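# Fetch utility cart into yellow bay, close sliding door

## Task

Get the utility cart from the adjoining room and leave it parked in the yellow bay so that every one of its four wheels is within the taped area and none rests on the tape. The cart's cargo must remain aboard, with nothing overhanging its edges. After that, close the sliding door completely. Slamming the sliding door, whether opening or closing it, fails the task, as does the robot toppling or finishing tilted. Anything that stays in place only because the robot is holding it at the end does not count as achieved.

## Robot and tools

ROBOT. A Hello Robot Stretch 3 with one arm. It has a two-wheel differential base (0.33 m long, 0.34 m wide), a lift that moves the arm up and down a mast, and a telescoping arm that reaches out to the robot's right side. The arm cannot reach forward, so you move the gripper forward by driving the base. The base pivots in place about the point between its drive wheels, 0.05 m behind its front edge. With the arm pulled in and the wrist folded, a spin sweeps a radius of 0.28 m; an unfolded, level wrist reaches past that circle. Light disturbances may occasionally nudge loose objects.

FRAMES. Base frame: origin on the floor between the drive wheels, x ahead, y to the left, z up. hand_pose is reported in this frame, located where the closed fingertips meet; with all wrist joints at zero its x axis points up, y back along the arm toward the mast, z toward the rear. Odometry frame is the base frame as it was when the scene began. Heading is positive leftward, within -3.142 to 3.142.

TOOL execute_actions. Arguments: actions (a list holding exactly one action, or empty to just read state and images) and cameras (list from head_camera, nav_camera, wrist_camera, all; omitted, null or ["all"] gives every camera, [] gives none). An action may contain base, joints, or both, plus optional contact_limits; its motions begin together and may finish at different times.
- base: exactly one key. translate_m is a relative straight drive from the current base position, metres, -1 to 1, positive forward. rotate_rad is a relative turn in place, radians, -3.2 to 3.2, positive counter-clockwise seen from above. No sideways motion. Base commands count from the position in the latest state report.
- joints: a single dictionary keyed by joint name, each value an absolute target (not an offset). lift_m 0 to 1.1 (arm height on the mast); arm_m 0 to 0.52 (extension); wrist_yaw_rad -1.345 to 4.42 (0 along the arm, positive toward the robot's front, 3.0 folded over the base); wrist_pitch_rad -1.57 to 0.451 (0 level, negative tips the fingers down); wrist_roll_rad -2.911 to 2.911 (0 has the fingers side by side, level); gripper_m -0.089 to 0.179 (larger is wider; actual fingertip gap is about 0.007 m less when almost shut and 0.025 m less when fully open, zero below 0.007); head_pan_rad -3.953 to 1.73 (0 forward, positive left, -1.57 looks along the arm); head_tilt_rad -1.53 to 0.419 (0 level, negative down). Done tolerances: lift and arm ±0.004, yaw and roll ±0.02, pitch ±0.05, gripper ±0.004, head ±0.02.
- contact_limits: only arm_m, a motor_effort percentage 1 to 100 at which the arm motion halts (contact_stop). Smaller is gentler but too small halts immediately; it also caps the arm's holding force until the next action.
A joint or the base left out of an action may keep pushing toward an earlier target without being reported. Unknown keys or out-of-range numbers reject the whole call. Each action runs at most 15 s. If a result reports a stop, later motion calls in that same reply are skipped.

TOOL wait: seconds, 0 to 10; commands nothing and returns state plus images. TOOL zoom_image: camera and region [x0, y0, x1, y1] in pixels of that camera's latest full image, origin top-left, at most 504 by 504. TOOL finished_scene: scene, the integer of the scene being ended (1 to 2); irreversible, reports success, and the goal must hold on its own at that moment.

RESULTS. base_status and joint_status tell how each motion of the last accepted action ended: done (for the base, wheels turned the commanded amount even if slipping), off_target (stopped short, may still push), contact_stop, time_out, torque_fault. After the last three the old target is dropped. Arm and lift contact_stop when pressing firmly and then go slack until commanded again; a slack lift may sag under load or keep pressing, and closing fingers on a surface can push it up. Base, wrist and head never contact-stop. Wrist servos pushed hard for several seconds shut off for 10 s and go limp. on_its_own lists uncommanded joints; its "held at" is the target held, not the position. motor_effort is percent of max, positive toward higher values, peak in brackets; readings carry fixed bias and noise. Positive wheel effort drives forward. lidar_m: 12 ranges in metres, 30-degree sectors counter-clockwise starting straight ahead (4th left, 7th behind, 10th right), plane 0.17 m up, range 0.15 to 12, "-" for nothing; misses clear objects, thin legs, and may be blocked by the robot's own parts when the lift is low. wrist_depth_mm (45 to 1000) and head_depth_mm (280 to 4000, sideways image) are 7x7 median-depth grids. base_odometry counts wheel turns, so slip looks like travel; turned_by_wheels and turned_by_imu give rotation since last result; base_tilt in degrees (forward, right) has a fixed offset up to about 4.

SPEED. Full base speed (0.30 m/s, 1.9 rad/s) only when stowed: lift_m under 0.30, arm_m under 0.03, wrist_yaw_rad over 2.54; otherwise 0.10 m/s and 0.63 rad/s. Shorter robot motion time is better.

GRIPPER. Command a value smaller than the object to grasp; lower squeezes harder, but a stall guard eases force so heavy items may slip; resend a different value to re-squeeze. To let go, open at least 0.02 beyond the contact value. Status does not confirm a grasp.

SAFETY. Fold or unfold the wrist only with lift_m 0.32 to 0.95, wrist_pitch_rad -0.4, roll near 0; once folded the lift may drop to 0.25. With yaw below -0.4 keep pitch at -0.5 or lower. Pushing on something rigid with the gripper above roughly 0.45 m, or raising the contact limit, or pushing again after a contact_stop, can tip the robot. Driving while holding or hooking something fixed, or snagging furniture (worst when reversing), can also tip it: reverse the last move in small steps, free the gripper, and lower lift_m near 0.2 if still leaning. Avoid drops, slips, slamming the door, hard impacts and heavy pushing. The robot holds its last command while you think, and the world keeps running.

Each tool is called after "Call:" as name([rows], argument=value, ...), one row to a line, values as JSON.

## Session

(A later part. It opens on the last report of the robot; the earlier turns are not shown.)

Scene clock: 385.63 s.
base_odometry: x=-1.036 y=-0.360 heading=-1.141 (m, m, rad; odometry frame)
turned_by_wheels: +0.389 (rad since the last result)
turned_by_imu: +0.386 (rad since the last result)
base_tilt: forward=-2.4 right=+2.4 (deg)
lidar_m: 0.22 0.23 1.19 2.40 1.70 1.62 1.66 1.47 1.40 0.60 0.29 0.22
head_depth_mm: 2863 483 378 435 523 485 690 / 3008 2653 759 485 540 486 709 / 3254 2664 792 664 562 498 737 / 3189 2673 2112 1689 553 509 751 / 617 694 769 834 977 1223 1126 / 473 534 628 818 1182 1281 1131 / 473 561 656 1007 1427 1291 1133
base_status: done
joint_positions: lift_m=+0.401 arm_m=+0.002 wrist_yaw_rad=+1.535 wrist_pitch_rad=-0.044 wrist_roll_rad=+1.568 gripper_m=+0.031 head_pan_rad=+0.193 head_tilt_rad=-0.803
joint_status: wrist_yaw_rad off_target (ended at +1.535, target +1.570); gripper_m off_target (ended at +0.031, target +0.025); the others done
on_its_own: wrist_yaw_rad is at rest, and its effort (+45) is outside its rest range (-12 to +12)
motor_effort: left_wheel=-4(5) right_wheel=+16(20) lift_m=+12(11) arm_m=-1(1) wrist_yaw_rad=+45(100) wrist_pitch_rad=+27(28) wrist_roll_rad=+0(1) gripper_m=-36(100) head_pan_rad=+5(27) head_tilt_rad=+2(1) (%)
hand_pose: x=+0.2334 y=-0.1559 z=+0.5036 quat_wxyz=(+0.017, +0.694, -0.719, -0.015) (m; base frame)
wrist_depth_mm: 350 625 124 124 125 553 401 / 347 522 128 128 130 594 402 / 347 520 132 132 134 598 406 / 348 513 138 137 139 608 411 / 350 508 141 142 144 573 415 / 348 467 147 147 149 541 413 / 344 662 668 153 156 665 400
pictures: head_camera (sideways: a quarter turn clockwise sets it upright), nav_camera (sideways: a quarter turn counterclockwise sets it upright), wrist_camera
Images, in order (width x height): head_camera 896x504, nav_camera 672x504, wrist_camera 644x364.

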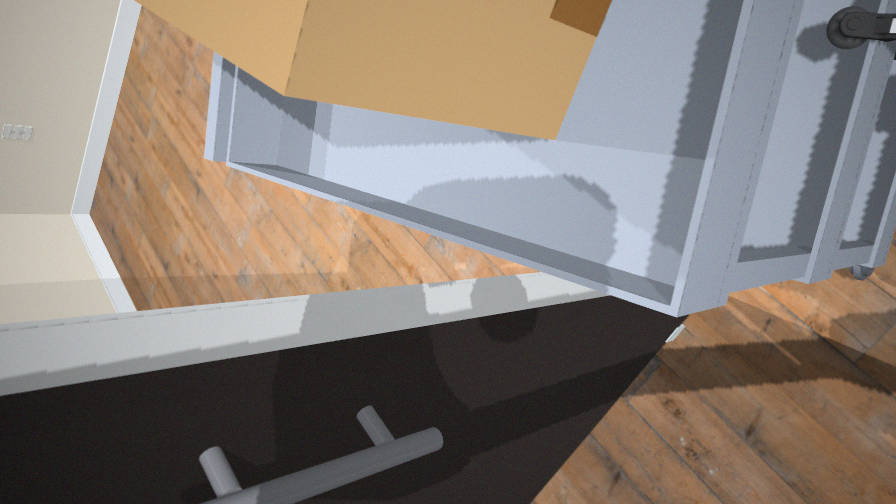

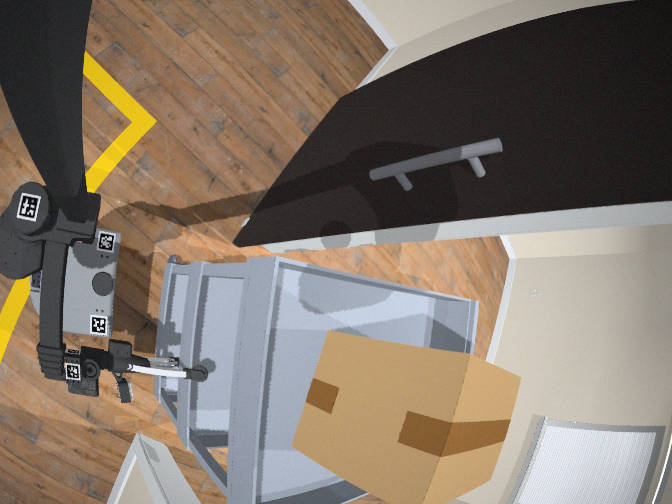

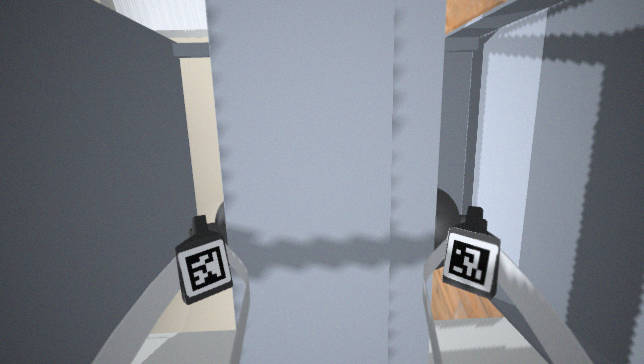

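Call:
execute_actions([
  {"base":{"translate_m":-0.35},"joints":{"wrist_yaw_rad":1.57,"gripper_m":0.02,"head_pan_rad":0.0}},
])

Scene clock: 395.13 s.
base_odometry: x=-1.182 y=-0.042 heading=-1.141 (m, m, rad; odometry frame)
turned_by_wheels: +0.000 (rad since the last result)
turned_by_imu: +0.003 (rad since the last result)
base_tilt: forward=-2.3 right=+2.4 (deg)
lidar_m: 0.16 0.16 2.45 1.94 1.38 1.31 1.35 1.30 1.24 1.06 0.30 0.18
head_depth_mm: 2896 445 362 415 524 484 718 / 3053 450 364 418 526 486 711 / 3211 452 365 420 528 488 665 / 3390 837 768 632 552 491 456 / 3446 2690 799 671 566 483 529 / 887 882 948 1232 1450 1282 1128 / 750 863 1090 1411 1483 1287 1130
base_status: done
joint_positions: lift_m=+0.401 arm_m=+0.002 wrist_yaw_rad=+1.421 wrist_pitch_rad=-0.044 wrist_roll_rad=+1.555 gripper_m=+0.041 head_pan_rad=+0.007 head_tilt_rad=-0.802
joint_status: wrist_yaw_rad off_target (ended at +1.421, target +1.570); gripper_m off_target (ended at +0.041, target +0.020); the others done
on_its_own: wrist_yaw_rad is held at +1.419, not at your +1.570, by its stall guard, which is not easing now; gripper_m is held at +0.039, not at your +0.020, by its stall guard, which is still easing
motor_effort: left_wheel=-1(7) right_wheel=-4(21) lift_m=+11(12) arm_m=-1(2) wrist_yaw_rad=-3(48) wrist_pitch_rad=+26(27) wrist_roll_rad=+6(5) gripper_m=-31(100) head_pan_rad=-4(25) head_tilt_rad=+1(2) (%)
hand_pose: x=+0.2307 y=-0.1849 z=+0.5038 quat_wxyz=(+0.021, +0.652, -0.758, -0.011) (m; base frame)
wrist_depth_mm: - - - 162 164 849 356 / 348 - - 157 160 848 388 / 342 515 753 153 155 581 408 / 354 517 738 149 151 605 411 / 352 510 145 146 147 568 413 / 350 467 141 142 144 593 416 / 347 563 139 139 140 661 398
pictures: head_camera (sideways: a quarter turn clockwise sets it upright), nav_camera (sideways: a quarter turn counterclockwise sets it upright), wrist_camera
Images, in order (width x height): head_camera 896x504, nav_camera 672x504, wrist_camera 644x364.

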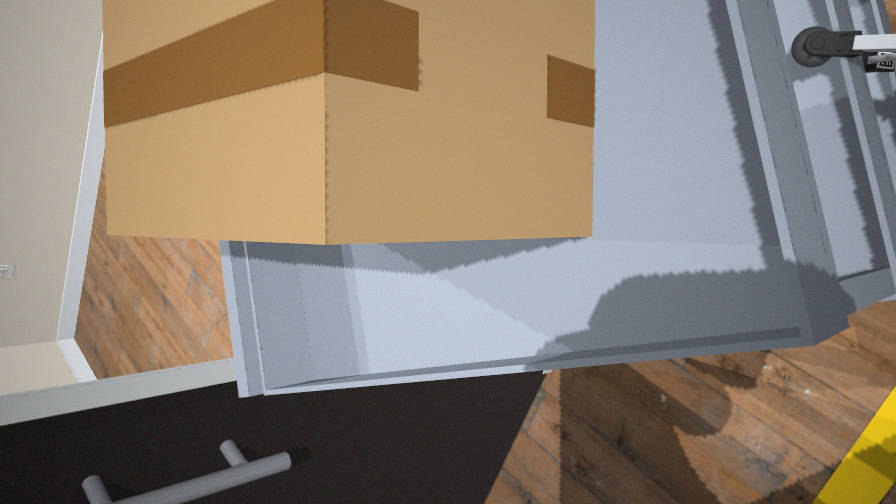

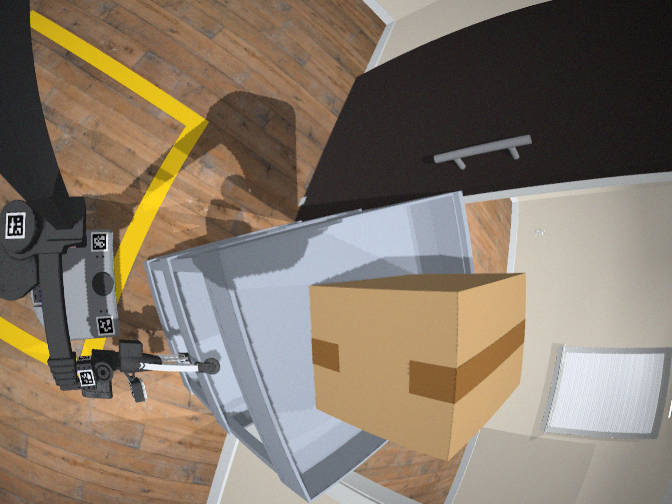

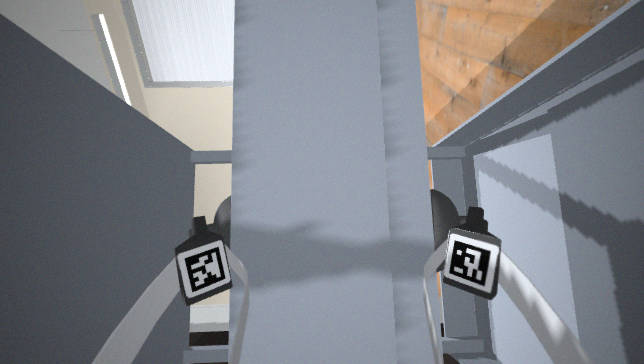

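Call:
execute_actions([
  {"base":{"rotate_rad":-0.5},"joints":{"wrist_yaw_rad":1.95,"arm_m":0.08,"gripper_m":0.025}},
], cameras=["nav_camera"])

Call:
execute_actions([
  {"base":{"translate_m":-0.35}},
])

Scene clock: 429.20 s.
base_odometry: x=-1.182 y=-0.042 heading=-1.640 (m, m, rad; odometry frame)
turned_by_wheels: -0.500 (rad since the last result)
turned_by_imu: -0.403 (rad since the last result)
base_tilt: forward=-2.3 right=+2.4 (deg)
lidar_m: - - 1.62 2.53 1.73 1.34 1.32 1.41 1.26 1.24 0.92 0.15
head_depth_mm: 2887 2669 363 428 560 486 974 / 2932 2666 353 368 479 488 445 / 2998 459 356 345 440 489 432 / 3030 462 357 325 408 483 432 / 3014 464 360 316 380 474 434 / 3027 470 362 307 371 494 435 / 3047 473 389 646 573 496 434
base_status: done
joint_positions: lift_m=+0.400 arm_m=+0.080 wrist_yaw_rad=+1.999 wrist_pitch_rad=-0.046 wrist_roll_rad=+1.568 gripper_m=+0.038 head_pan_rad=+0.004 head_tilt_rad=-0.797
joint_status: wrist_yaw_rad off_target (ended at +1.999, target +1.950); gripper_m off_target (ended at +0.038, target +0.025); the others done
on_its_own: wrist_yaw_rad is held at +2.007, not at your +1.950, by its stall guard, which is not easing now; gripper_m is held at +0.036, not at your +0.025, by its stall guard, which is still easing
motor_effort: left_wheel=+9(55) right_wheel=-4(50) lift_m=+13(14) arm_m=+5(23) wrist_yaw_rad=+11(100) wrist_pitch_rad=+28(30) wrist_roll_rad=+0(7) gripper_m=-33(100) head_pan_rad=-2(4) head_tilt_rad=-2(1) (%)
hand_pose: x=+0.2105 y=-0.1188 z=+0.5031 quat_wxyz=(+0.021, +0.841, -0.541, -0.011) (m; base frame)
wrist_depth_mm: 366 - 141 142 143 850 371 / 348 564 142 143 144 557 404 / 346 515 143 144 145 599 408 / 350 516 144 145 146 598 409 / 350 505 144 145 146 572 413 / 347 466 146 146 148 577 414 / 344 577 - 147 148 580 399
pictures: nav_camera (sideways: a quarter turn counterclockwise sets it upright)
Images, in order (width x height): nav_camera 672x504.

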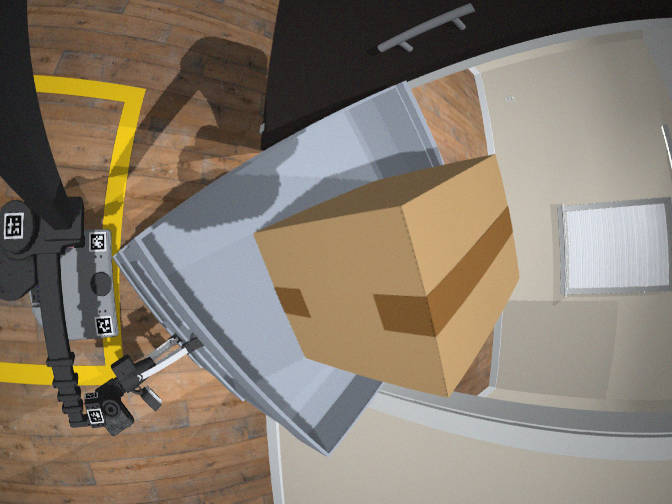

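Scene clock: 434.13 s.
base_odometry: x=-1.157 y=+0.307 heading=-1.640 (m, m, rad; odometry frame)
turned_by_wheels: +0.000 (rad since the last result)
turned_by_imu: +0.002 (rad since the last result)
base_tilt: forward=-2.3 right=+2.3 (deg)
lidar_m: 0.18 0.18 1.55 2.56 1.28 0.99 0.97 1.04 1.23 1.21 0.30 0.20
head_depth_mm: 3142 452 362 412 513 486 719 / 3107 455 366 419 525 487 709 / 3211 458 372 427 530 489 699 / 3276 2751 770 638 546 491 689 / 3324 2736 813 674 566 484 542 / 3307 2737 2154 1755 1451 1252 1134 / 3365 2782 2187 1601 1496 1281 1136
base_status: done
joint_positions: lift_m=+0.400 arm_m=+0.080 wrist_yaw_rad=+1.812 wrist_pitch_rad=-0.047 wrist_roll_rad=+1.574 gripper_m=+0.051 head_pan_rad=+0.004 head_tilt_rad=-0.797
joint_status: not commanded
on_its_own: wrist_yaw_rad is held at +1.809, not at your +1.950, by its stall guard, which is not easing now; gripper_m is held at +0.050, not at your +0.025, by its stall guard, which is not easing now
motor_effort: left_wheel=+0(5) right_wheel=-3(23) lift_m=+13(13) arm_m=+0(5) wrist_yaw_rad=-3(73) wrist_pitch_rad=+29(28) wrist_roll_rad=-2(5) gripper_m=-25(33) head_pan_rad=-3(3) head_tilt_rad=-1(2) (%)
hand_pose: x=+0.2261 y=-0.1642 z=+0.5028 quat_wxyz=(+0.018, +0.787, -0.617, -0.016) (m; base frame)
wrist_depth_mm: 357 538 117 118 119 583 401 / 350 531 123 123 125 592 400 / 347 523 129 129 132 603 407 / 345 517 137 136 139 606 409 / 349 505 143 144 146 570 413 / 346 469 153 152 156 549 413 / 345 - - 162 167 954 394
pictures: head_camera (sideways: a quarter turn clockwise sets it upright), nav_camera (sideways: a quarter turn counterclockwise sets it upright), wrist_camera
Images, in order (width x height): head_camera 896x504, nav_camera 672x504, wrist_camera 644x364.

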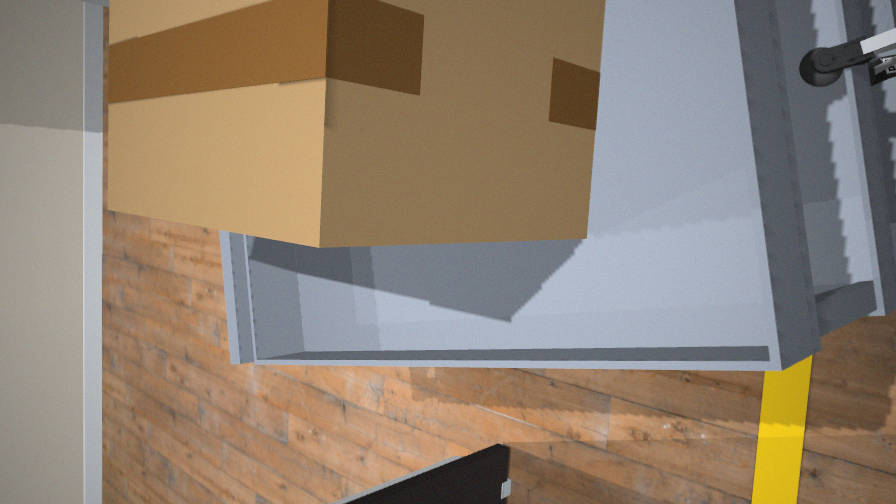

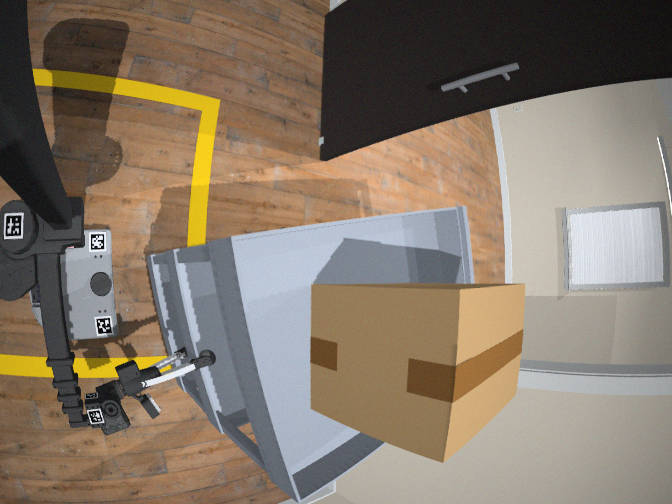

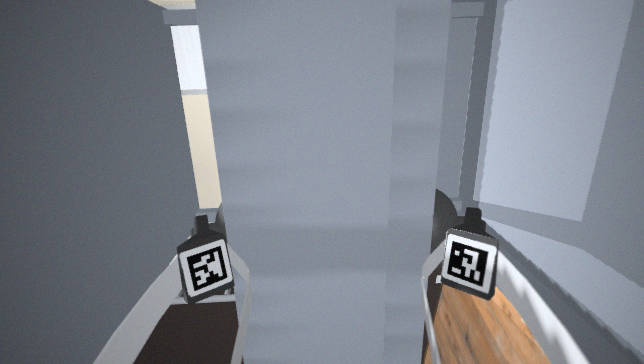

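Call:
execute_actions([
  {"base":{"rotate_rad":-0.2},"joints":{"wrist_yaw_rad":1.98,"arm_m":0.02,"gripper_m":0.02}},
], cameras=[])

Call:
execute_actions([
  {"base":{"translate_m":-0.45},"joints":{"head_tilt_rad":-0.9}},
])

Scene clock: 450.27 s.
base_odometry: x=-1.157 y=+0.307 heading=-1.840 (m, m, rad; odometry frame)
turned_by_wheels: -0.200 (rad since the last result)
turned_by_imu: -0.201 (rad since the last result)
base_tilt: forward=-2.4 right=+2.3 (deg)
lidar_m: 0.17 0.18 0.21 2.56 1.57 1.05 0.97 0.99 1.25 1.21 0.33 0.20
head_depth_mm: 924 1002 355 397 546 486 743 / 887 455 356 398 502 488 720 / 3170 459 356 400 503 488 694 / 3207 462 358 399 505 492 646 / 3231 466 360 402 508 494 458 / 3240 2749 374 626 572 494 451 / 3226 2779 809 662 561 472 438
base_status: done
joint_positions: lift_m=+0.400 arm_m=+0.020 wrist_yaw_rad=+1.904 wrist_pitch_rad=-0.046 wrist_roll_rad=+1.574 gripper_m=+0.030 head_pan_rad=+0.004 head_tilt_rad=-0.797
joint_status: wrist_yaw_rad off_target (ended at +1.904, target +1.980); gripper_m off_target (ended at +0.030, target +0.020); the others done
on_its_own: wrist_yaw_rad is held at +1.908, not at your +1.980, by its stall guard, which is not easing now; gripper_m is held at +0.028, not at your +0.020, by its stall guard, which is still easing
motor_effort: left_wheel=+1(4) right_wheel=+4(20) lift_m=+13(13) arm_m=-4(12) wrist_yaw_rad=+5(100) wrist_pitch_rad=+28(28) wrist_roll_rad=-2(4) gripper_m=-37(100) head_pan_rad=-4(2) head_tilt_rad=-2(2) (%)
hand_pose: x=+0.2194 y=-0.0818 z=+0.5031 quat_wxyz=(+0.018, +0.814, -0.580, -0.015) (m; base frame)
wrist_depth_mm: 353 533 117 118 119 584 398 / 349 527 123 123 125 596 407 / 344 523 129 129 131 596 405 / 350 508 138 136 139 602 410 / 349 504 143 143 145 568 413 / 345 465 152 152 155 549 416 / 343 - - 161 167 955 395
pictures: none
No camera images: the call's "cameras" was empty. Leave "cameras" out to get every camera's image.

Scene clock: 455.87 s.
base_odometry: x=-1.038 y=+0.741 heading=-1.840 (m, m, rad; odometry frame)
turned_by_wheels: +0.000 (rad since the last result)
turned_by_imu: +0.001 (rad since the last result)
base_tilt: forward=-2.3 right=+2.4 (deg)
lidar_m: 0.22 0.27 1.85 2.51 0.85 0.57 0.53 0.54 0.68 1.26 0.23 0.22
head_depth_mm: 476 372 363 431 509 474 725 / 1285 377 395 478 528 482 728 / 1510 390 435 537 532 751 1051 / 2900 2285 676 604 534 784 1070 / 3006 2321 1901 595 547 824 1105 / 2947 2320 1911 1579 558 1238 1110 / 3053 2345 1913 1618 1405 1247 1115
base_status: done
joint_positions: lift_m=+0.400 arm_m=+0.020 wrist_yaw_rad=+1.930 wrist_pitch_rad=-0.042 wrist_roll_rad=+1.614 gripper_m=+0.050 head_pan_rad=+0.004 head_tilt_rad=-0.889
joint_status: all done
on_its_own: wrist_yaw_rad is held at +1.950, not at your +1.980, by its stall guard, which is not easing now; gripper_m is held at +0.049, not at your +0.020, by its stall guard, which is not easing now; wrist_yaw_rad is at rest, and its effort (+25) is outside its rest range (-12 to +12)
motor_effort: left_wheel=+0(2) right_wheel=-5(21) lift_m=+13(13) arm_m=+3(4) wrist_yaw_rad=+25(32) wrist_pitch_rad=+26(28) wrist_roll_rad=-17(17) gripper_m=-25(36) head_pan_rad=-1(2) head_tilt_rad=-7(19) (%)
hand_pose: x=+0.2173 y=-0.0750 z=+0.5040 quat_wxyz=(+0.006, +0.822, -0.569, -0.030) (m; base frame)
wrist_depth_mm: 349 60 61 62 64 65 393 / 353 70 70 72 74 78 403 / 347 425 83 85 88 497 411 / 348 - 101 105 109 832 416 / 343 - 130 136 140 827 404 / 337 - - 192 296 747 356 / 331 349 350 335 - 935 584
pictures: head_camera (sideways: a quarter turn clockwise sets it upright), nav_camera (sideways: a quarter turn counterclockwise sets it upright), wrist_camera
Images, in order (width x height): head_camera 896x504, nav_camera 672x504, wrist_camera 644x364.

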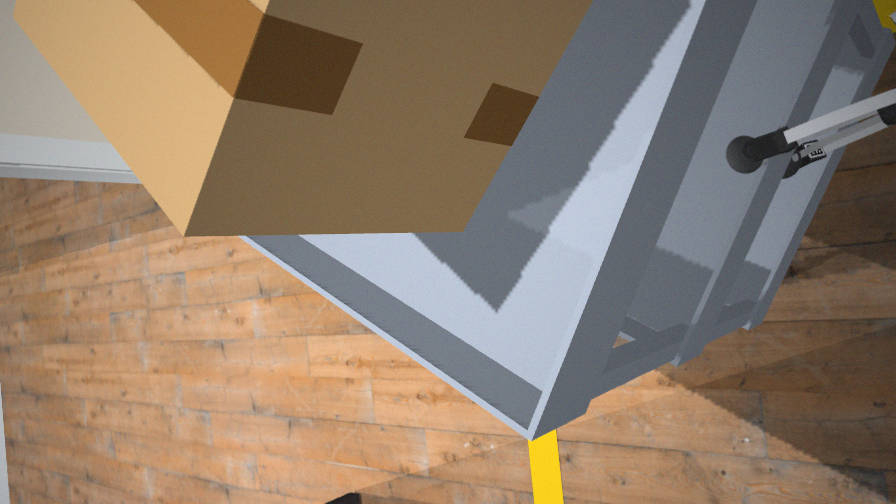

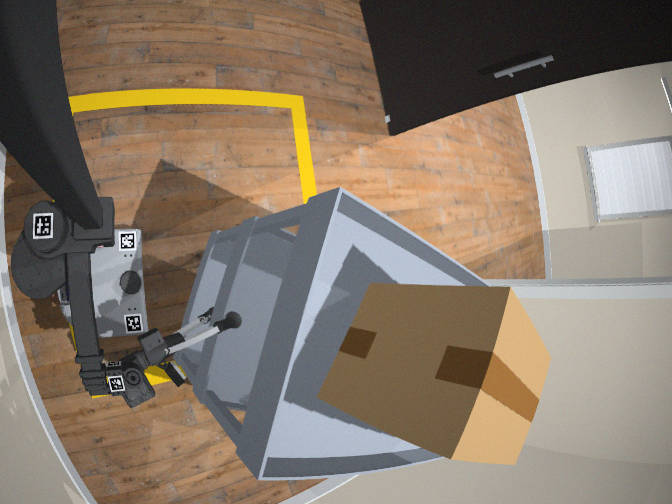

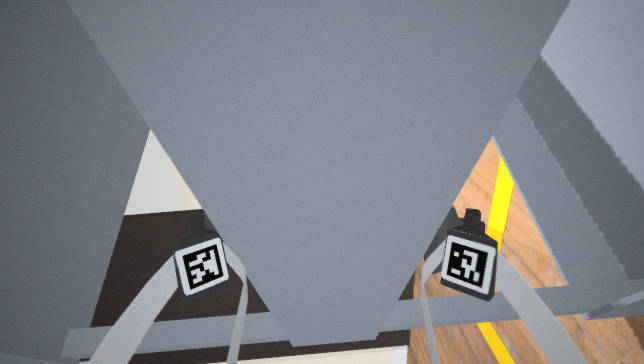

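Call:
execute_actions([
  {"base":{"rotate_rad":-0.36},"joints":{"wrist_yaw_rad":2.15,"arm_m":0.0,"gripper_m":0.03,"head_pan_rad":0.0,"head_tilt_rad":-0.8}},
])

Scene clock: 513.70 s.
base_odometry: x=-1.038 y=+0.741 heading=-2.200 (m, m, rad; odometry frame)
turned_by_wheels: -0.360 (rad since the last result)
turned_by_imu: -0.361 (rad since the last result)
base_tilt: forward=-2.3 right=+2.3 (deg)
lidar_m: 0.17 0.18 0.27 2.16 1.73 0.71 0.54 0.53 0.56 0.79 0.23 0.18
head_depth_mm: 1559 462 385 641 558 484 450 / 1572 448 350 345 443 486 617 / 1490 451 352 363 455 488 618 / 1398 456 354 381 486 489 631 / 1365 458 358 404 523 490 701 / 1303 1443 370 429 546 493 703 / 3397 2739 2011 630 560 494 651
base_status: done
joint_positions: lift_m=+0.400 arm_m=+0.002 wrist_yaw_rad=+2.170 wrist_pitch_rad=-0.040 wrist_roll_rad=+1.613 gripper_m=+0.035 head_pan_rad=+0.004 head_tilt_rad=-0.803
joint_status: gripper_m off_target (ended at +0.035, target +0.030); the others done
joint sent to its limit — the command would take arm_m past its lower limit, so that joint was sent only as far as its limit.
on_its_own: wrist_yaw_rad is at rest, and its effort (-26) is outside its rest range (-12 to +12)
motor_effort: left_wheel=+3(4) right_wheel=-8(14) lift_m=+13(13) arm_m=+1(10) wrist_yaw_rad=-26(100) wrist_pitch_rad=+24(26) wrist_roll_rad=-17(19) gripper_m=-33(100) head_pan_rad=-2(2) head_tilt_rad=+2(14) (%)
hand_pose: x=+0.1893 y=-0.0029 z=+0.5046 quat_wxyz=(+0.008, +0.884, -0.467, -0.028) (m; base frame)
wrist_depth_mm: 356 67 68 69 70 72 398 / 353 80 77 79 81 87 408 / 345 472 89 92 94 521 410 / 347 505 106 109 113 510 416 / 341 - 132 136 140 847 408 / 336 - - 180 208 806 384 / 332 - 337 265 341 343 348
pictures: head_camera (sideways: a quarter turn clockwise sets it upright), nav_camera (sideways: a quarter turn counterclockwise sets it upright), wrist_camera
Images, in order (width x height): head_camera 896x504, nav_camera 672x504, wrist_camera 644x364.

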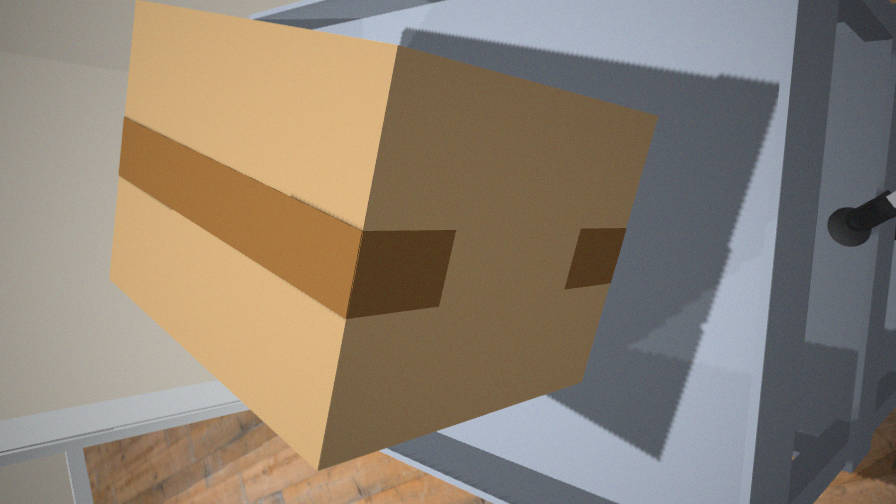

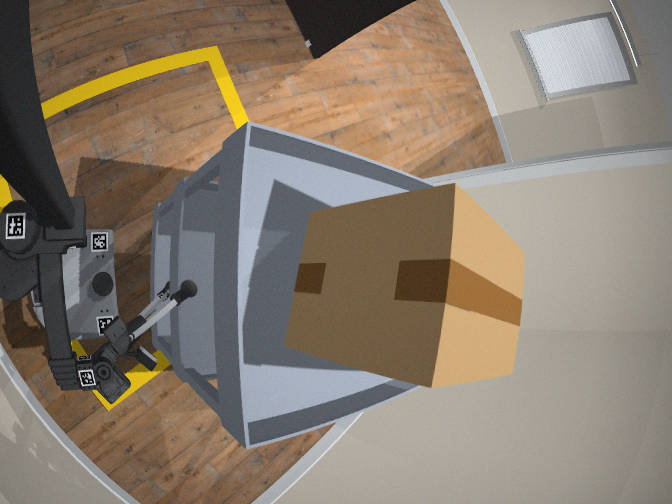

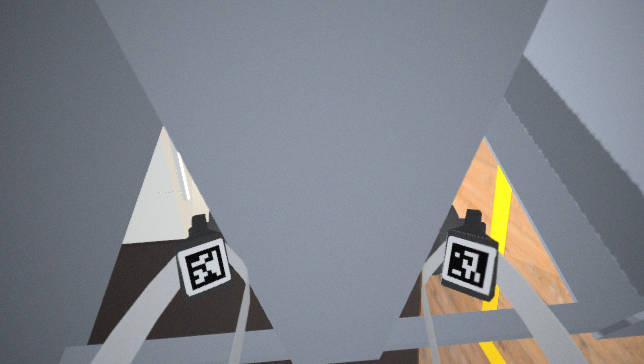

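Call:
execute_actions([
  {"base":{"translate_m":-0.2}},
])

Scene clock: 521.40 s.
base_odometry: x=-0.920 y=+0.903 heading=-2.200 (m, m, rad; odometry frame)
turned_by_wheels: +0.000 (rad since the last result)
turned_by_imu: +0.001 (rad since the last result)
base_tilt: forward=-2.4 right=+2.4 (deg)
lidar_m: 0.20 0.23 1.71 2.48 1.15 0.47 0.36 0.35 0.37 0.53 0.24 0.20
head_depth_mm: 1662 446 349 372 465 485 682 / 1732 448 359 398 490 486 696 / 1660 453 372 427 529 489 723 / 1619 474 388 460 545 490 741 / 1535 1738 416 624 566 501 755 / 1480 1788 2061 637 558 514 1090 / 3582 2760 2136 1742 536 538 1130
base_status: done
joint_positions: lift_m=+0.400 arm_m=+0.002 wrist_yaw_rad=+1.968 wrist_pitch_rad=-0.043 wrist_roll_rad=+1.609 gripper_m=+0.052 head_pan_rad=+0.004 head_tilt_rad=-0.803
joint_status: not commanded
on_its_own: wrist_yaw_rad is held at +1.970, not at your +2.150, by its stall guard, which is not easing now; gripper_m is held at +0.051, not at your +0.030, by its stall guard, which is not easing now
motor_effort: left_wheel=+1(9) right_wheel=+0(14) lift_m=+13(13) arm_m=-2(2) wrist_yaw_rad=+2(100) wrist_pitch_rad=+26(26) wrist_roll_rad=-15(17) gripper_m=-24(25) head_pan_rad=-3(3) head_tilt_rad=+2(3) (%)
hand_pose: x=+0.2137 y=-0.0482 z=+0.5037 quat_wxyz=(+0.008, +0.832, -0.554, -0.028) (m; base frame)
wrist_depth_mm: 357 76 75 76 78 82 395 / 351 431 84 86 88 495 401 / 347 492 96 98 101 558 407 / 350 507 113 115 118 532 413 / 345 - 135 138 142 825 415 / 340 - 187 174 189 818 387 / 334 - - 232 323 331 334
pictures: head_camera (sideways: a quarter turn clockwise sets it upright), nav_camera (sideways: a quarter turn counterclockwise sets it upright), wrist_camera
Images, in order (width x height): head_camera 896x504, nav_camera 672x504, wrist_camera 644x364.

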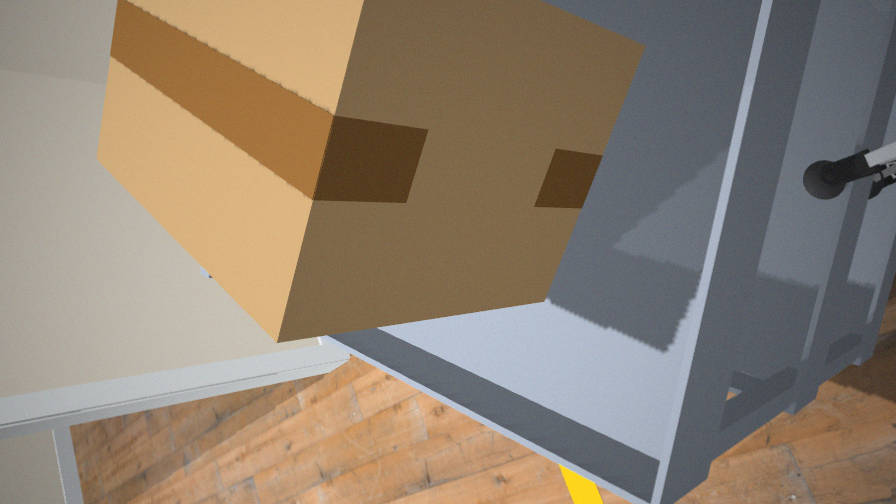

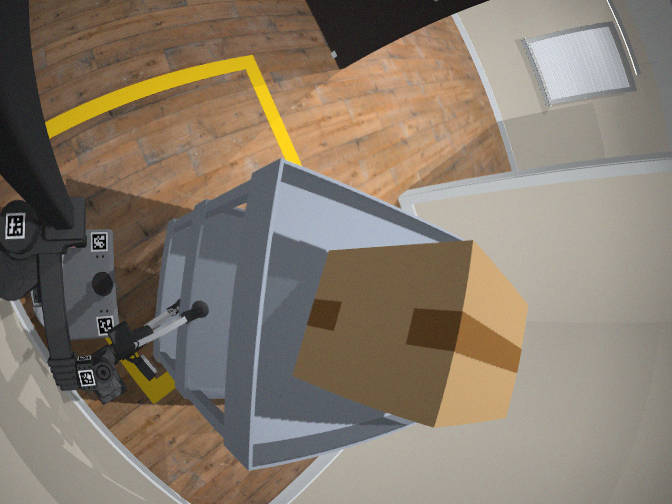

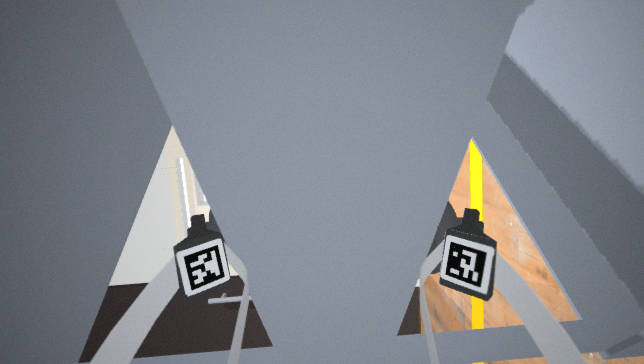

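Call:
execute_actions([
  {"joints":{"gripper_m":0.16}},
], cameras=[])

Call:
execute_actions([
  {"joints":{"wrist_yaw_rad":2.55},"base":{"translate_m":-0.04}},
])

Scene clock: 556.93 s.
base_odometry: x=-0.920 y=+0.903 heading=-2.200 (m, m, rad; odometry frame)
turned_by_wheels: +0.000 (rad since the last result)
turned_by_imu: +0.001 (rad since the last result)
base_tilt: forward=-2.4 right=+2.4 (deg)
lidar_m: 0.20 0.23 1.71 2.48 1.15 0.47 0.36 0.35 0.37 0.53 0.24 0.20
head_depth_mm: 1661 446 349 369 455 485 670 / 1732 449 357 394 487 486 695 / 1649 454 370 423 529 487 721 / 1591 474 386 457 543 490 743 / 1532 1708 415 624 567 502 754 / 1480 1767 2062 640 558 514 1097 / 3594 2752 2145 1754 539 526 1137
base_status: not commanded
joint_positions: lift_m=+0.400 arm_m=+0.002 wrist_yaw_rad=+1.968 wrist_pitch_rad=-0.022 wrist_roll_rad=+1.576 gripper_m=+0.160 head_pan_rad=+0.004 head_tilt_rad=-0.802
joint_status: all done
on_its_own: wrist_yaw_rad is held at +1.970, not at your +2.150, by its stall guard, which is not easing now
motor_effort: left_wheel=+1(4) right_wheel=-2(7) lift_m=+13(13) arm_m=-2(2) wrist_yaw_rad=+2(13) wrist_pitch_rad=+14(67) wrist_roll_rad=-2(15) gripper_m=+1(99) head_pan_rad=-3(1) head_tilt_rad=+1(2) (%)
hand_pose: x=+0.2144 y=-0.0481 z=+0.5092 quat_wxyz=(+0.008, +0.833, -0.554, -0.008) (m; base frame)
wrist_depth_mm: 345 434 73 74 74 75 413 / 342 461 82 83 84 87 417 / 340 491 94 95 96 514 423 / 338 489 114 111 113 517 425 / 334 450 - 134 136 - 410 / 318 - - 168 180 - 388 / 327 - - 226 319 332 329
pictures: none
No camera images: the call's "cameras" was empty. Leave "cameras" out to get every camera's image.

Scene clock: 558.27 s.
base_odometry: x=-0.896 y=+0.935 heading=-2.200 (m, m, rad; odometry frame)
turned_by_wheels: +0.000 (rad since the last result)
turned_by_imu: +0.000 (rad since the last result)
base_tilt: forward=-2.3 right=+2.4 (deg)
lidar_m: 0.24 0.27 1.75 2.46 1.04 0.43 0.32 0.31 0.33 0.47 0.29 0.24
head_depth_mm: 1645 447 372 418 535 493 722 / 1738 449 385 446 531 494 735 / 1671 453 398 479 551 506 754 / 1631 457 426 517 566 520 963 / 1561 1743 488 653 569 767 997 / 1513 1880 2065 640 568 640 1108 / 3592 2759 2132 1761 537 1267 1133
base_status: done
joint_positions: lift_m=+0.400 arm_m=+0.002 wrist_yaw_rad=+2.548 wrist_pitch_rad=-0.021 wrist_roll_rad=+1.576 gripper_m=+0.160 head_pan_rad=+0.004 head_tilt_rad=-0.802
joint_status: all done
motor_effort: left_wheel=+1(3) right_wheel=-2(5) lift_m=+13(13) arm_m=-2(2) wrist_yaw_rad=+3(5) wrist_pitch_rad=+13(13) wrist_roll_rad=-3(2) gripper_m=+1(1) head_pan_rad=-2(2) head_tilt_rad=+1(1) (%)
hand_pose: x=+0.1216 y=+0.0650 z=+0.5093 quat_wxyz=(+0.010, +0.956, -0.293, -0.005) (m; base frame)
wrist_depth_mm: 344 - - 214 - 878 359 / 320 322 329 282 322 332 325 / - - - - - 903 598 / - - - - - 917 602 / - - - - - - 584 / - - - - - - 559 / - - - - - 944 651
pictures: head_camera (sideways: a quarter turn clockwise sets it upright), nav_camera (sideways: a quarter turn counterclockwise sets it upright), wrist_camera
Images, in order (width x height): head_camera 896x504, nav_camera 672x504, wrist_camera 644x364.

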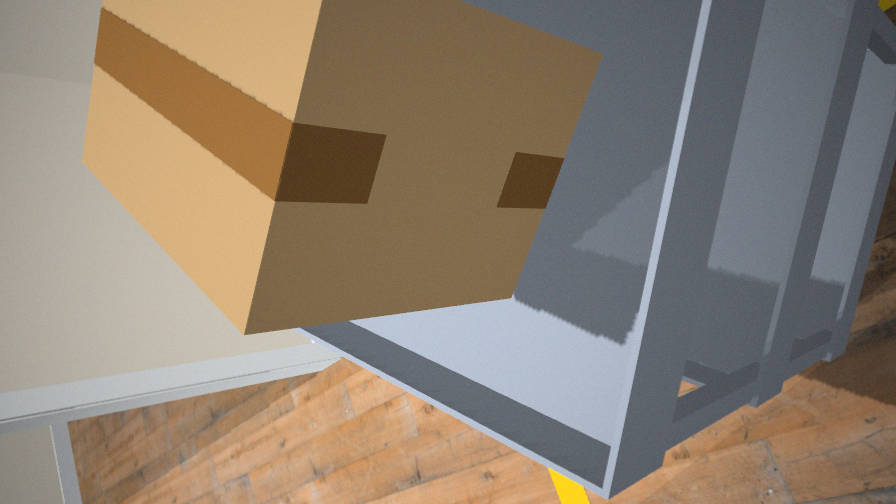

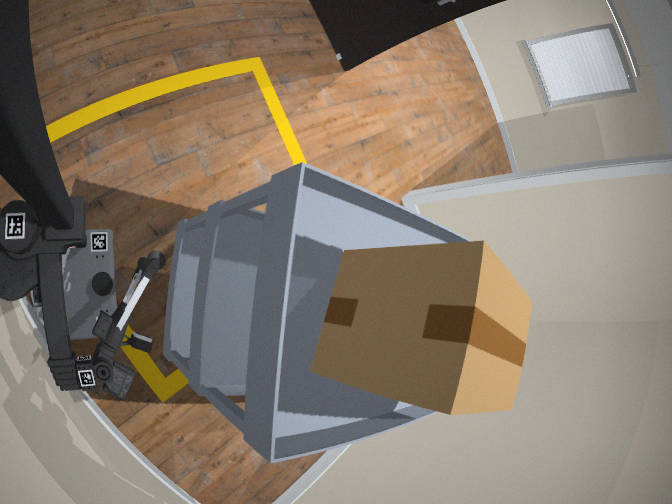

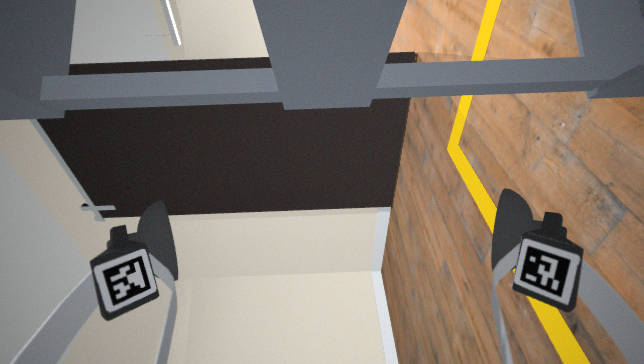

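Call:
execute_actions([
  {"base":{"rotate_rad":1.3},"joints":{"lift_m":0.28,"gripper_m":0.1}},
], cameras=[])

Call:
execute_actions([
  {"base":{"translate_m":0.68}},
], cameras=[])

Call:
execute_actions([
  {"base":{"rotate_rad":-1.5},"joints":{"head_pan_rad":-1.0,"head_tilt_rad":-0.8}},
])

Scene clock: 581.90 s.
base_odometry: x=-0.896 y=+0.935 heading=-0.900 (m, m, rad; odometry frame)
turned_by_wheels: +1.300 (rad since the last result)
turned_by_imu: +1.305 (rad since the last result)
base_tilt: forward=-2.4 right=+2.4 (deg)
lidar_m: 1.96 2.40 0.59 0.36 0.31 0.32 0.37 0.68 0.25 0.24 0.25 0.32
head_depth_mm: 1611 1806 1960 1701 1448 1255 936 / 1764 1987 2087 1708 1459 1261 1117 / 1970 2244 2096 1732 1464 1268 1120 / 2221 2493 2120 1715 1481 1275 1121 / 2460 2685 2130 1740 1471 1277 1132 / 2357 2557 2143 1739 1477 1278 1134 / 2197 2421 2159 1764 1479 1276 1137
base_status: done
joint_positions: lift_m=+0.281 arm_m=+0.002 wrist_yaw_rad=+2.548 wrist_pitch_rad=-0.021 wrist_roll_rad=+1.576 gripper_m=+0.100 head_pan_rad=+0.004 head_tilt_rad=-0.802
joint_status: all done
motor_effort: left_wheel=-1(4) right_wheel=+2(4) lift_m=+7(11) arm_m=-2(1) wrist_yaw_rad=+2(3) wrist_pitch_rad=+13(13) wrist_roll_rad=-3(2) gripper_m=-1(97) head_pan_rad=-2(1) head_tilt_rad=+1(2) (%)
hand_pose: x=+0.1216 y=+0.0650 z=+0.3898 quat_wxyz=(+0.010, +0.956, -0.292, -0.005) (m; base frame)
wrist_depth_mm: - - - - - 673 451 / - - - - - 674 454 / - - - - - 681 459 / - - - - - 688 462 / 827 831 827 789 773 652 465 / 656 650 611 627 622 576 467 / 549 537 534 527 517 515 450
pictures: none
No camera images: the call's "cameras" was empty. Leave "cameras" out to get every camera's image.

Scene clock: 589.87 s.
base_odometry: x=-0.474 y=+0.402 heading=-0.900 (m, m, rad; odometry frame)
turned_by_wheels: +0.000 (rad since the last result)
turned_by_imu: +0.000 (rad since the last result)
base_tilt: forward=-2.4 right=+2.3 (deg)
lidar_m: 1.42 1.90 1.47 0.88 0.78 0.78 0.92 0.47 0.57 1.55 1.20 1.20
head_depth_mm: 1167 1295 1446 1621 1454 1265 1111 / 1270 1424 1631 1709 1456 1262 1117 / 1451 1642 1906 1727 1450 1267 1118 / 1616 1866 2035 1730 1472 1274 1129 / 1820 2142 2128 1731 1475 1284 1126 / 1891 2089 2131 1743 1470 1280 1135 / 1737 1913 2079 1740 1484 1283 1136
base_status: done
joint_positions: lift_m=+0.281 arm_m=+0.002 wrist_yaw_rad=+2.549 wrist_pitch_rad=-0.021 wrist_roll_rad=+1.576 gripper_m=+0.100 head_pan_rad=+0.004 head_tilt_rad=-0.802
joint_status: not commanded
motor_effort: left_wheel=-2(1) right_wheel=+1(4) lift_m=+7(7) arm_m=-2(2) wrist_yaw_rad=+2(3) wrist_pitch_rad=+13(13) wrist_roll_rad=-2(3) gripper_m=-1(1) head_pan_rad=-3(3) head_tilt_rad=+1(1) (%)
hand_pose: x=+0.1215 y=+0.0651 z=+0.3898 quat_wxyz=(+0.010, +0.956, -0.292, -0.005) (m; base frame)
wrist_depth_mm: - - - - - 670 453 / - - - - - 679 456 / - - - - - 689 458 / - - - - - 689 461 / - - - - - 651 466 / - - - - - 652 472 / - - - - - 766 447
pictures: none
No camera images: the call's "cameras" was empty. Leave "cameras" out to get every camera's image.

Scene clock: 593.23 s.
base_odometry: x=-0.474 y=+0.402 heading=-2.400 (m, m, rad; odometry frame)
turned_by_wheels: -1.500 (rad since the last result)
turned_by_imu: -1.505 (rad since the last result)
base_tilt: forward=-2.3 right=+2.4 (deg)
lidar_m: 1.55 1.19 1.20 1.49 1.90 1.31 0.85 0.78 0.78 0.74 0.47 0.61
head_depth_mm: 1658 1731 886 1622 1457 1267 1111 / 686 775 804 1039 1289 1266 1121 / 633 667 763 662 887 1195 1123 / 641 627 736 1021 994 1205 1126 / 657 703 792 1078 1243 1273 1127 / 718 840 823 1113 1369 1276 1128 / 1578 966 889 1145 1486 1282 1134
base_status: done
joint_positions: lift_m=+0.281 arm_m=+0.002 wrist_yaw_rad=+2.549 wrist_pitch_rad=-0.021 wrist_roll_rad=+1.576 gripper_m=+0.100 head_pan_rad=-0.993 head_tilt_rad=-0.802
joint_status: all done
motor_effort: left_wheel=+1(4) right_wheel=-2(5) lift_m=+7(7) arm_m=-2(1) wrist_yaw_rad=+2(2) wrist_pitch_rad=+13(13) wrist_roll_rad=-2(3) gripper_m=+0(1) head_pan_rad=-4(50) head_tilt_rad=+2(1) (%)
hand_pose: x=+0.1215 y=+0.0651 z=+0.3898 quat_wxyz=(+0.010, +0.956, -0.292, -0.005) (m; base frame)
wrist_depth_mm: - - - - - 673 452 / - - - - - 673 454 / - - - - - 695 459 / - - - - - 688 459 / - - - - - 656 466 / - - - - - 656 469 / - - - - - 764 452
pictures: head_camera (sideways: a quarter turn clockwise sets it upright), nav_camera (sideways: a quarter turn counterclockwise sets it upright), wrist_camera
Images, in order (width x height): head_camera 896x504, nav_camera 672x504, wrist_camera 644x364.

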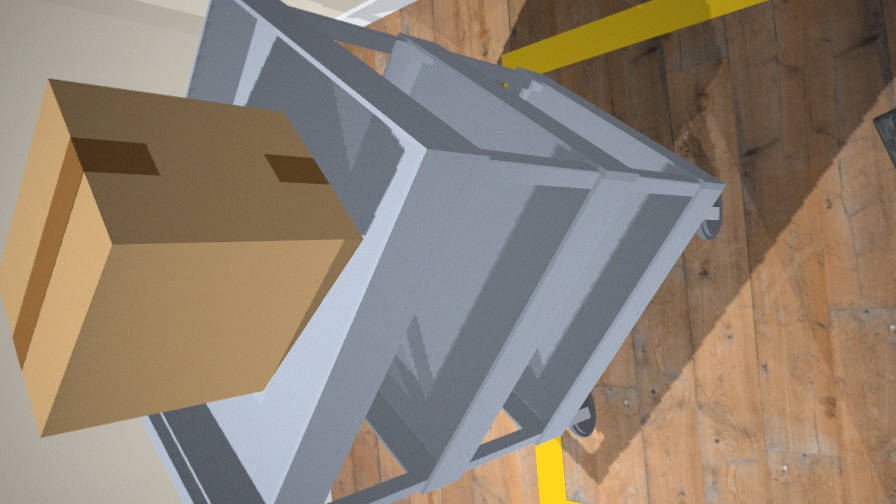

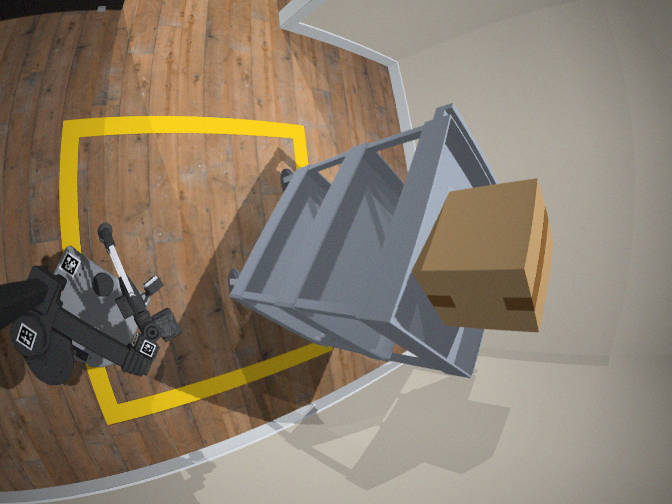

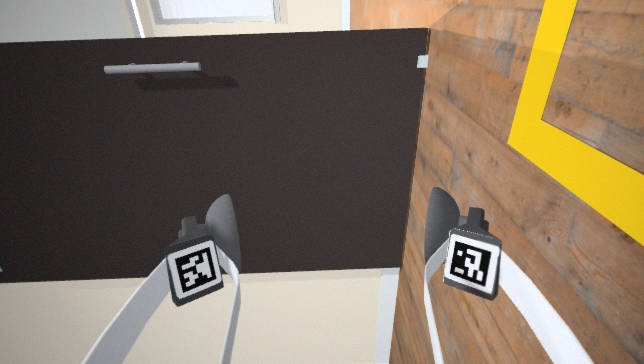

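Call:
execute_actions([
  {"joints":{"head_pan_rad":-1.0,"head_tilt_rad":-0.9}},
])

Scene clock: 607.13 s.
base_odometry: x=-0.474 y=+0.402 heading=-2.400 (m, m, rad; odometry frame)
turned_by_wheels: +0.000 (rad since the last result)
turned_by_imu: +0.000 (rad since the last result)
base_tilt: forward=-2.4 right=+2.4 (deg)
lidar_m: 1.54 1.19 1.20 1.49 1.90 1.31 0.85 0.78 0.79 0.74 0.47 0.61
head_depth_mm: 1707 844 1099 1550 1382 1221 1088 / 666 805 737 1052 1332 1230 1127 / 597 702 723 756 1027 1224 1116 / 564 657 707 1019 1231 1234 1109 / 622 748 730 1047 1329 1237 1110 / 709 846 1125 1104 1375 1243 1113 / 1565 886 1128 1558 1409 1246 1112
base_status: not commanded
joint_positions: lift_m=+0.281 arm_m=+0.002 wrist_yaw_rad=+2.549 wrist_pitch_rad=-0.021 wrist_roll_rad=+1.576 gripper_m=+0.100 head_pan_rad=-0.993 head_tilt_rad=-0.888
joint_status: all done
motor_effort: left_wheel=+2(2) right_wheel=-2(2) lift_m=+8(8) arm_m=-1(2) wrist_yaw_rad=+2(2) wrist_pitch_rad=+13(13) wrist_roll_rad=-3(2) gripper_m=+0(0) head_pan_rad=-4(3) head_tilt_rad=-7(17) (%)
hand_pose: x=+0.1215 y=+0.0651 z=+0.3898 quat_wxyz=(+0.010, +0.956, -0.292, -0.005) (m; base frame)
wrist_depth_mm: - - - - - 674 452 / - - - - - 670 453 / - - - - - 695 457 / - - - - - 689 461 / - - - - - 652 466 / - - - - - 656 471 / - - - - - 757 449
pictures: head_camera (sideways: a quarter turn clockwise sets it upright), nav_camera (sideways: a quarter turn counterclockwise sets it upright), wrist_camera
Images, in order (width x height): head_camera 896x504, nav_camera 672x504, wrist_camera 644x364.

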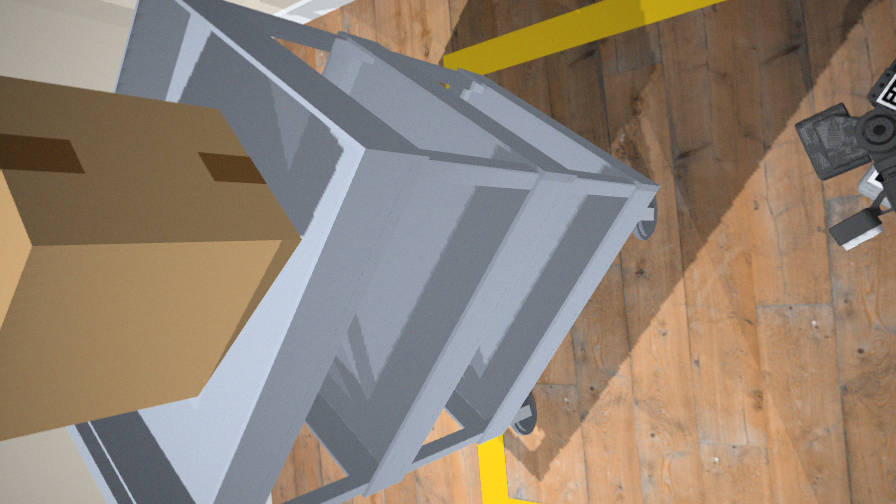

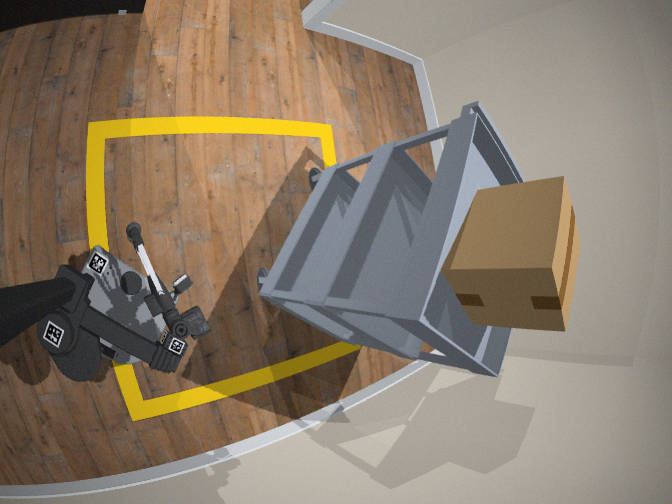

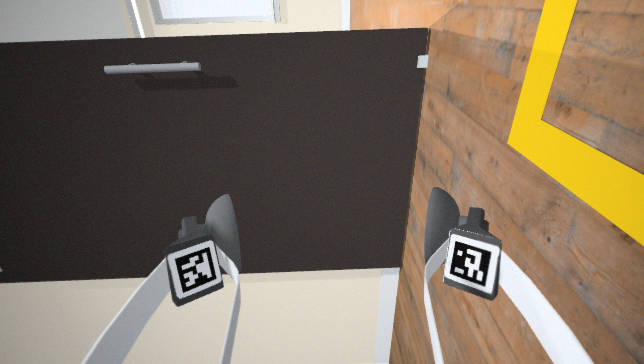

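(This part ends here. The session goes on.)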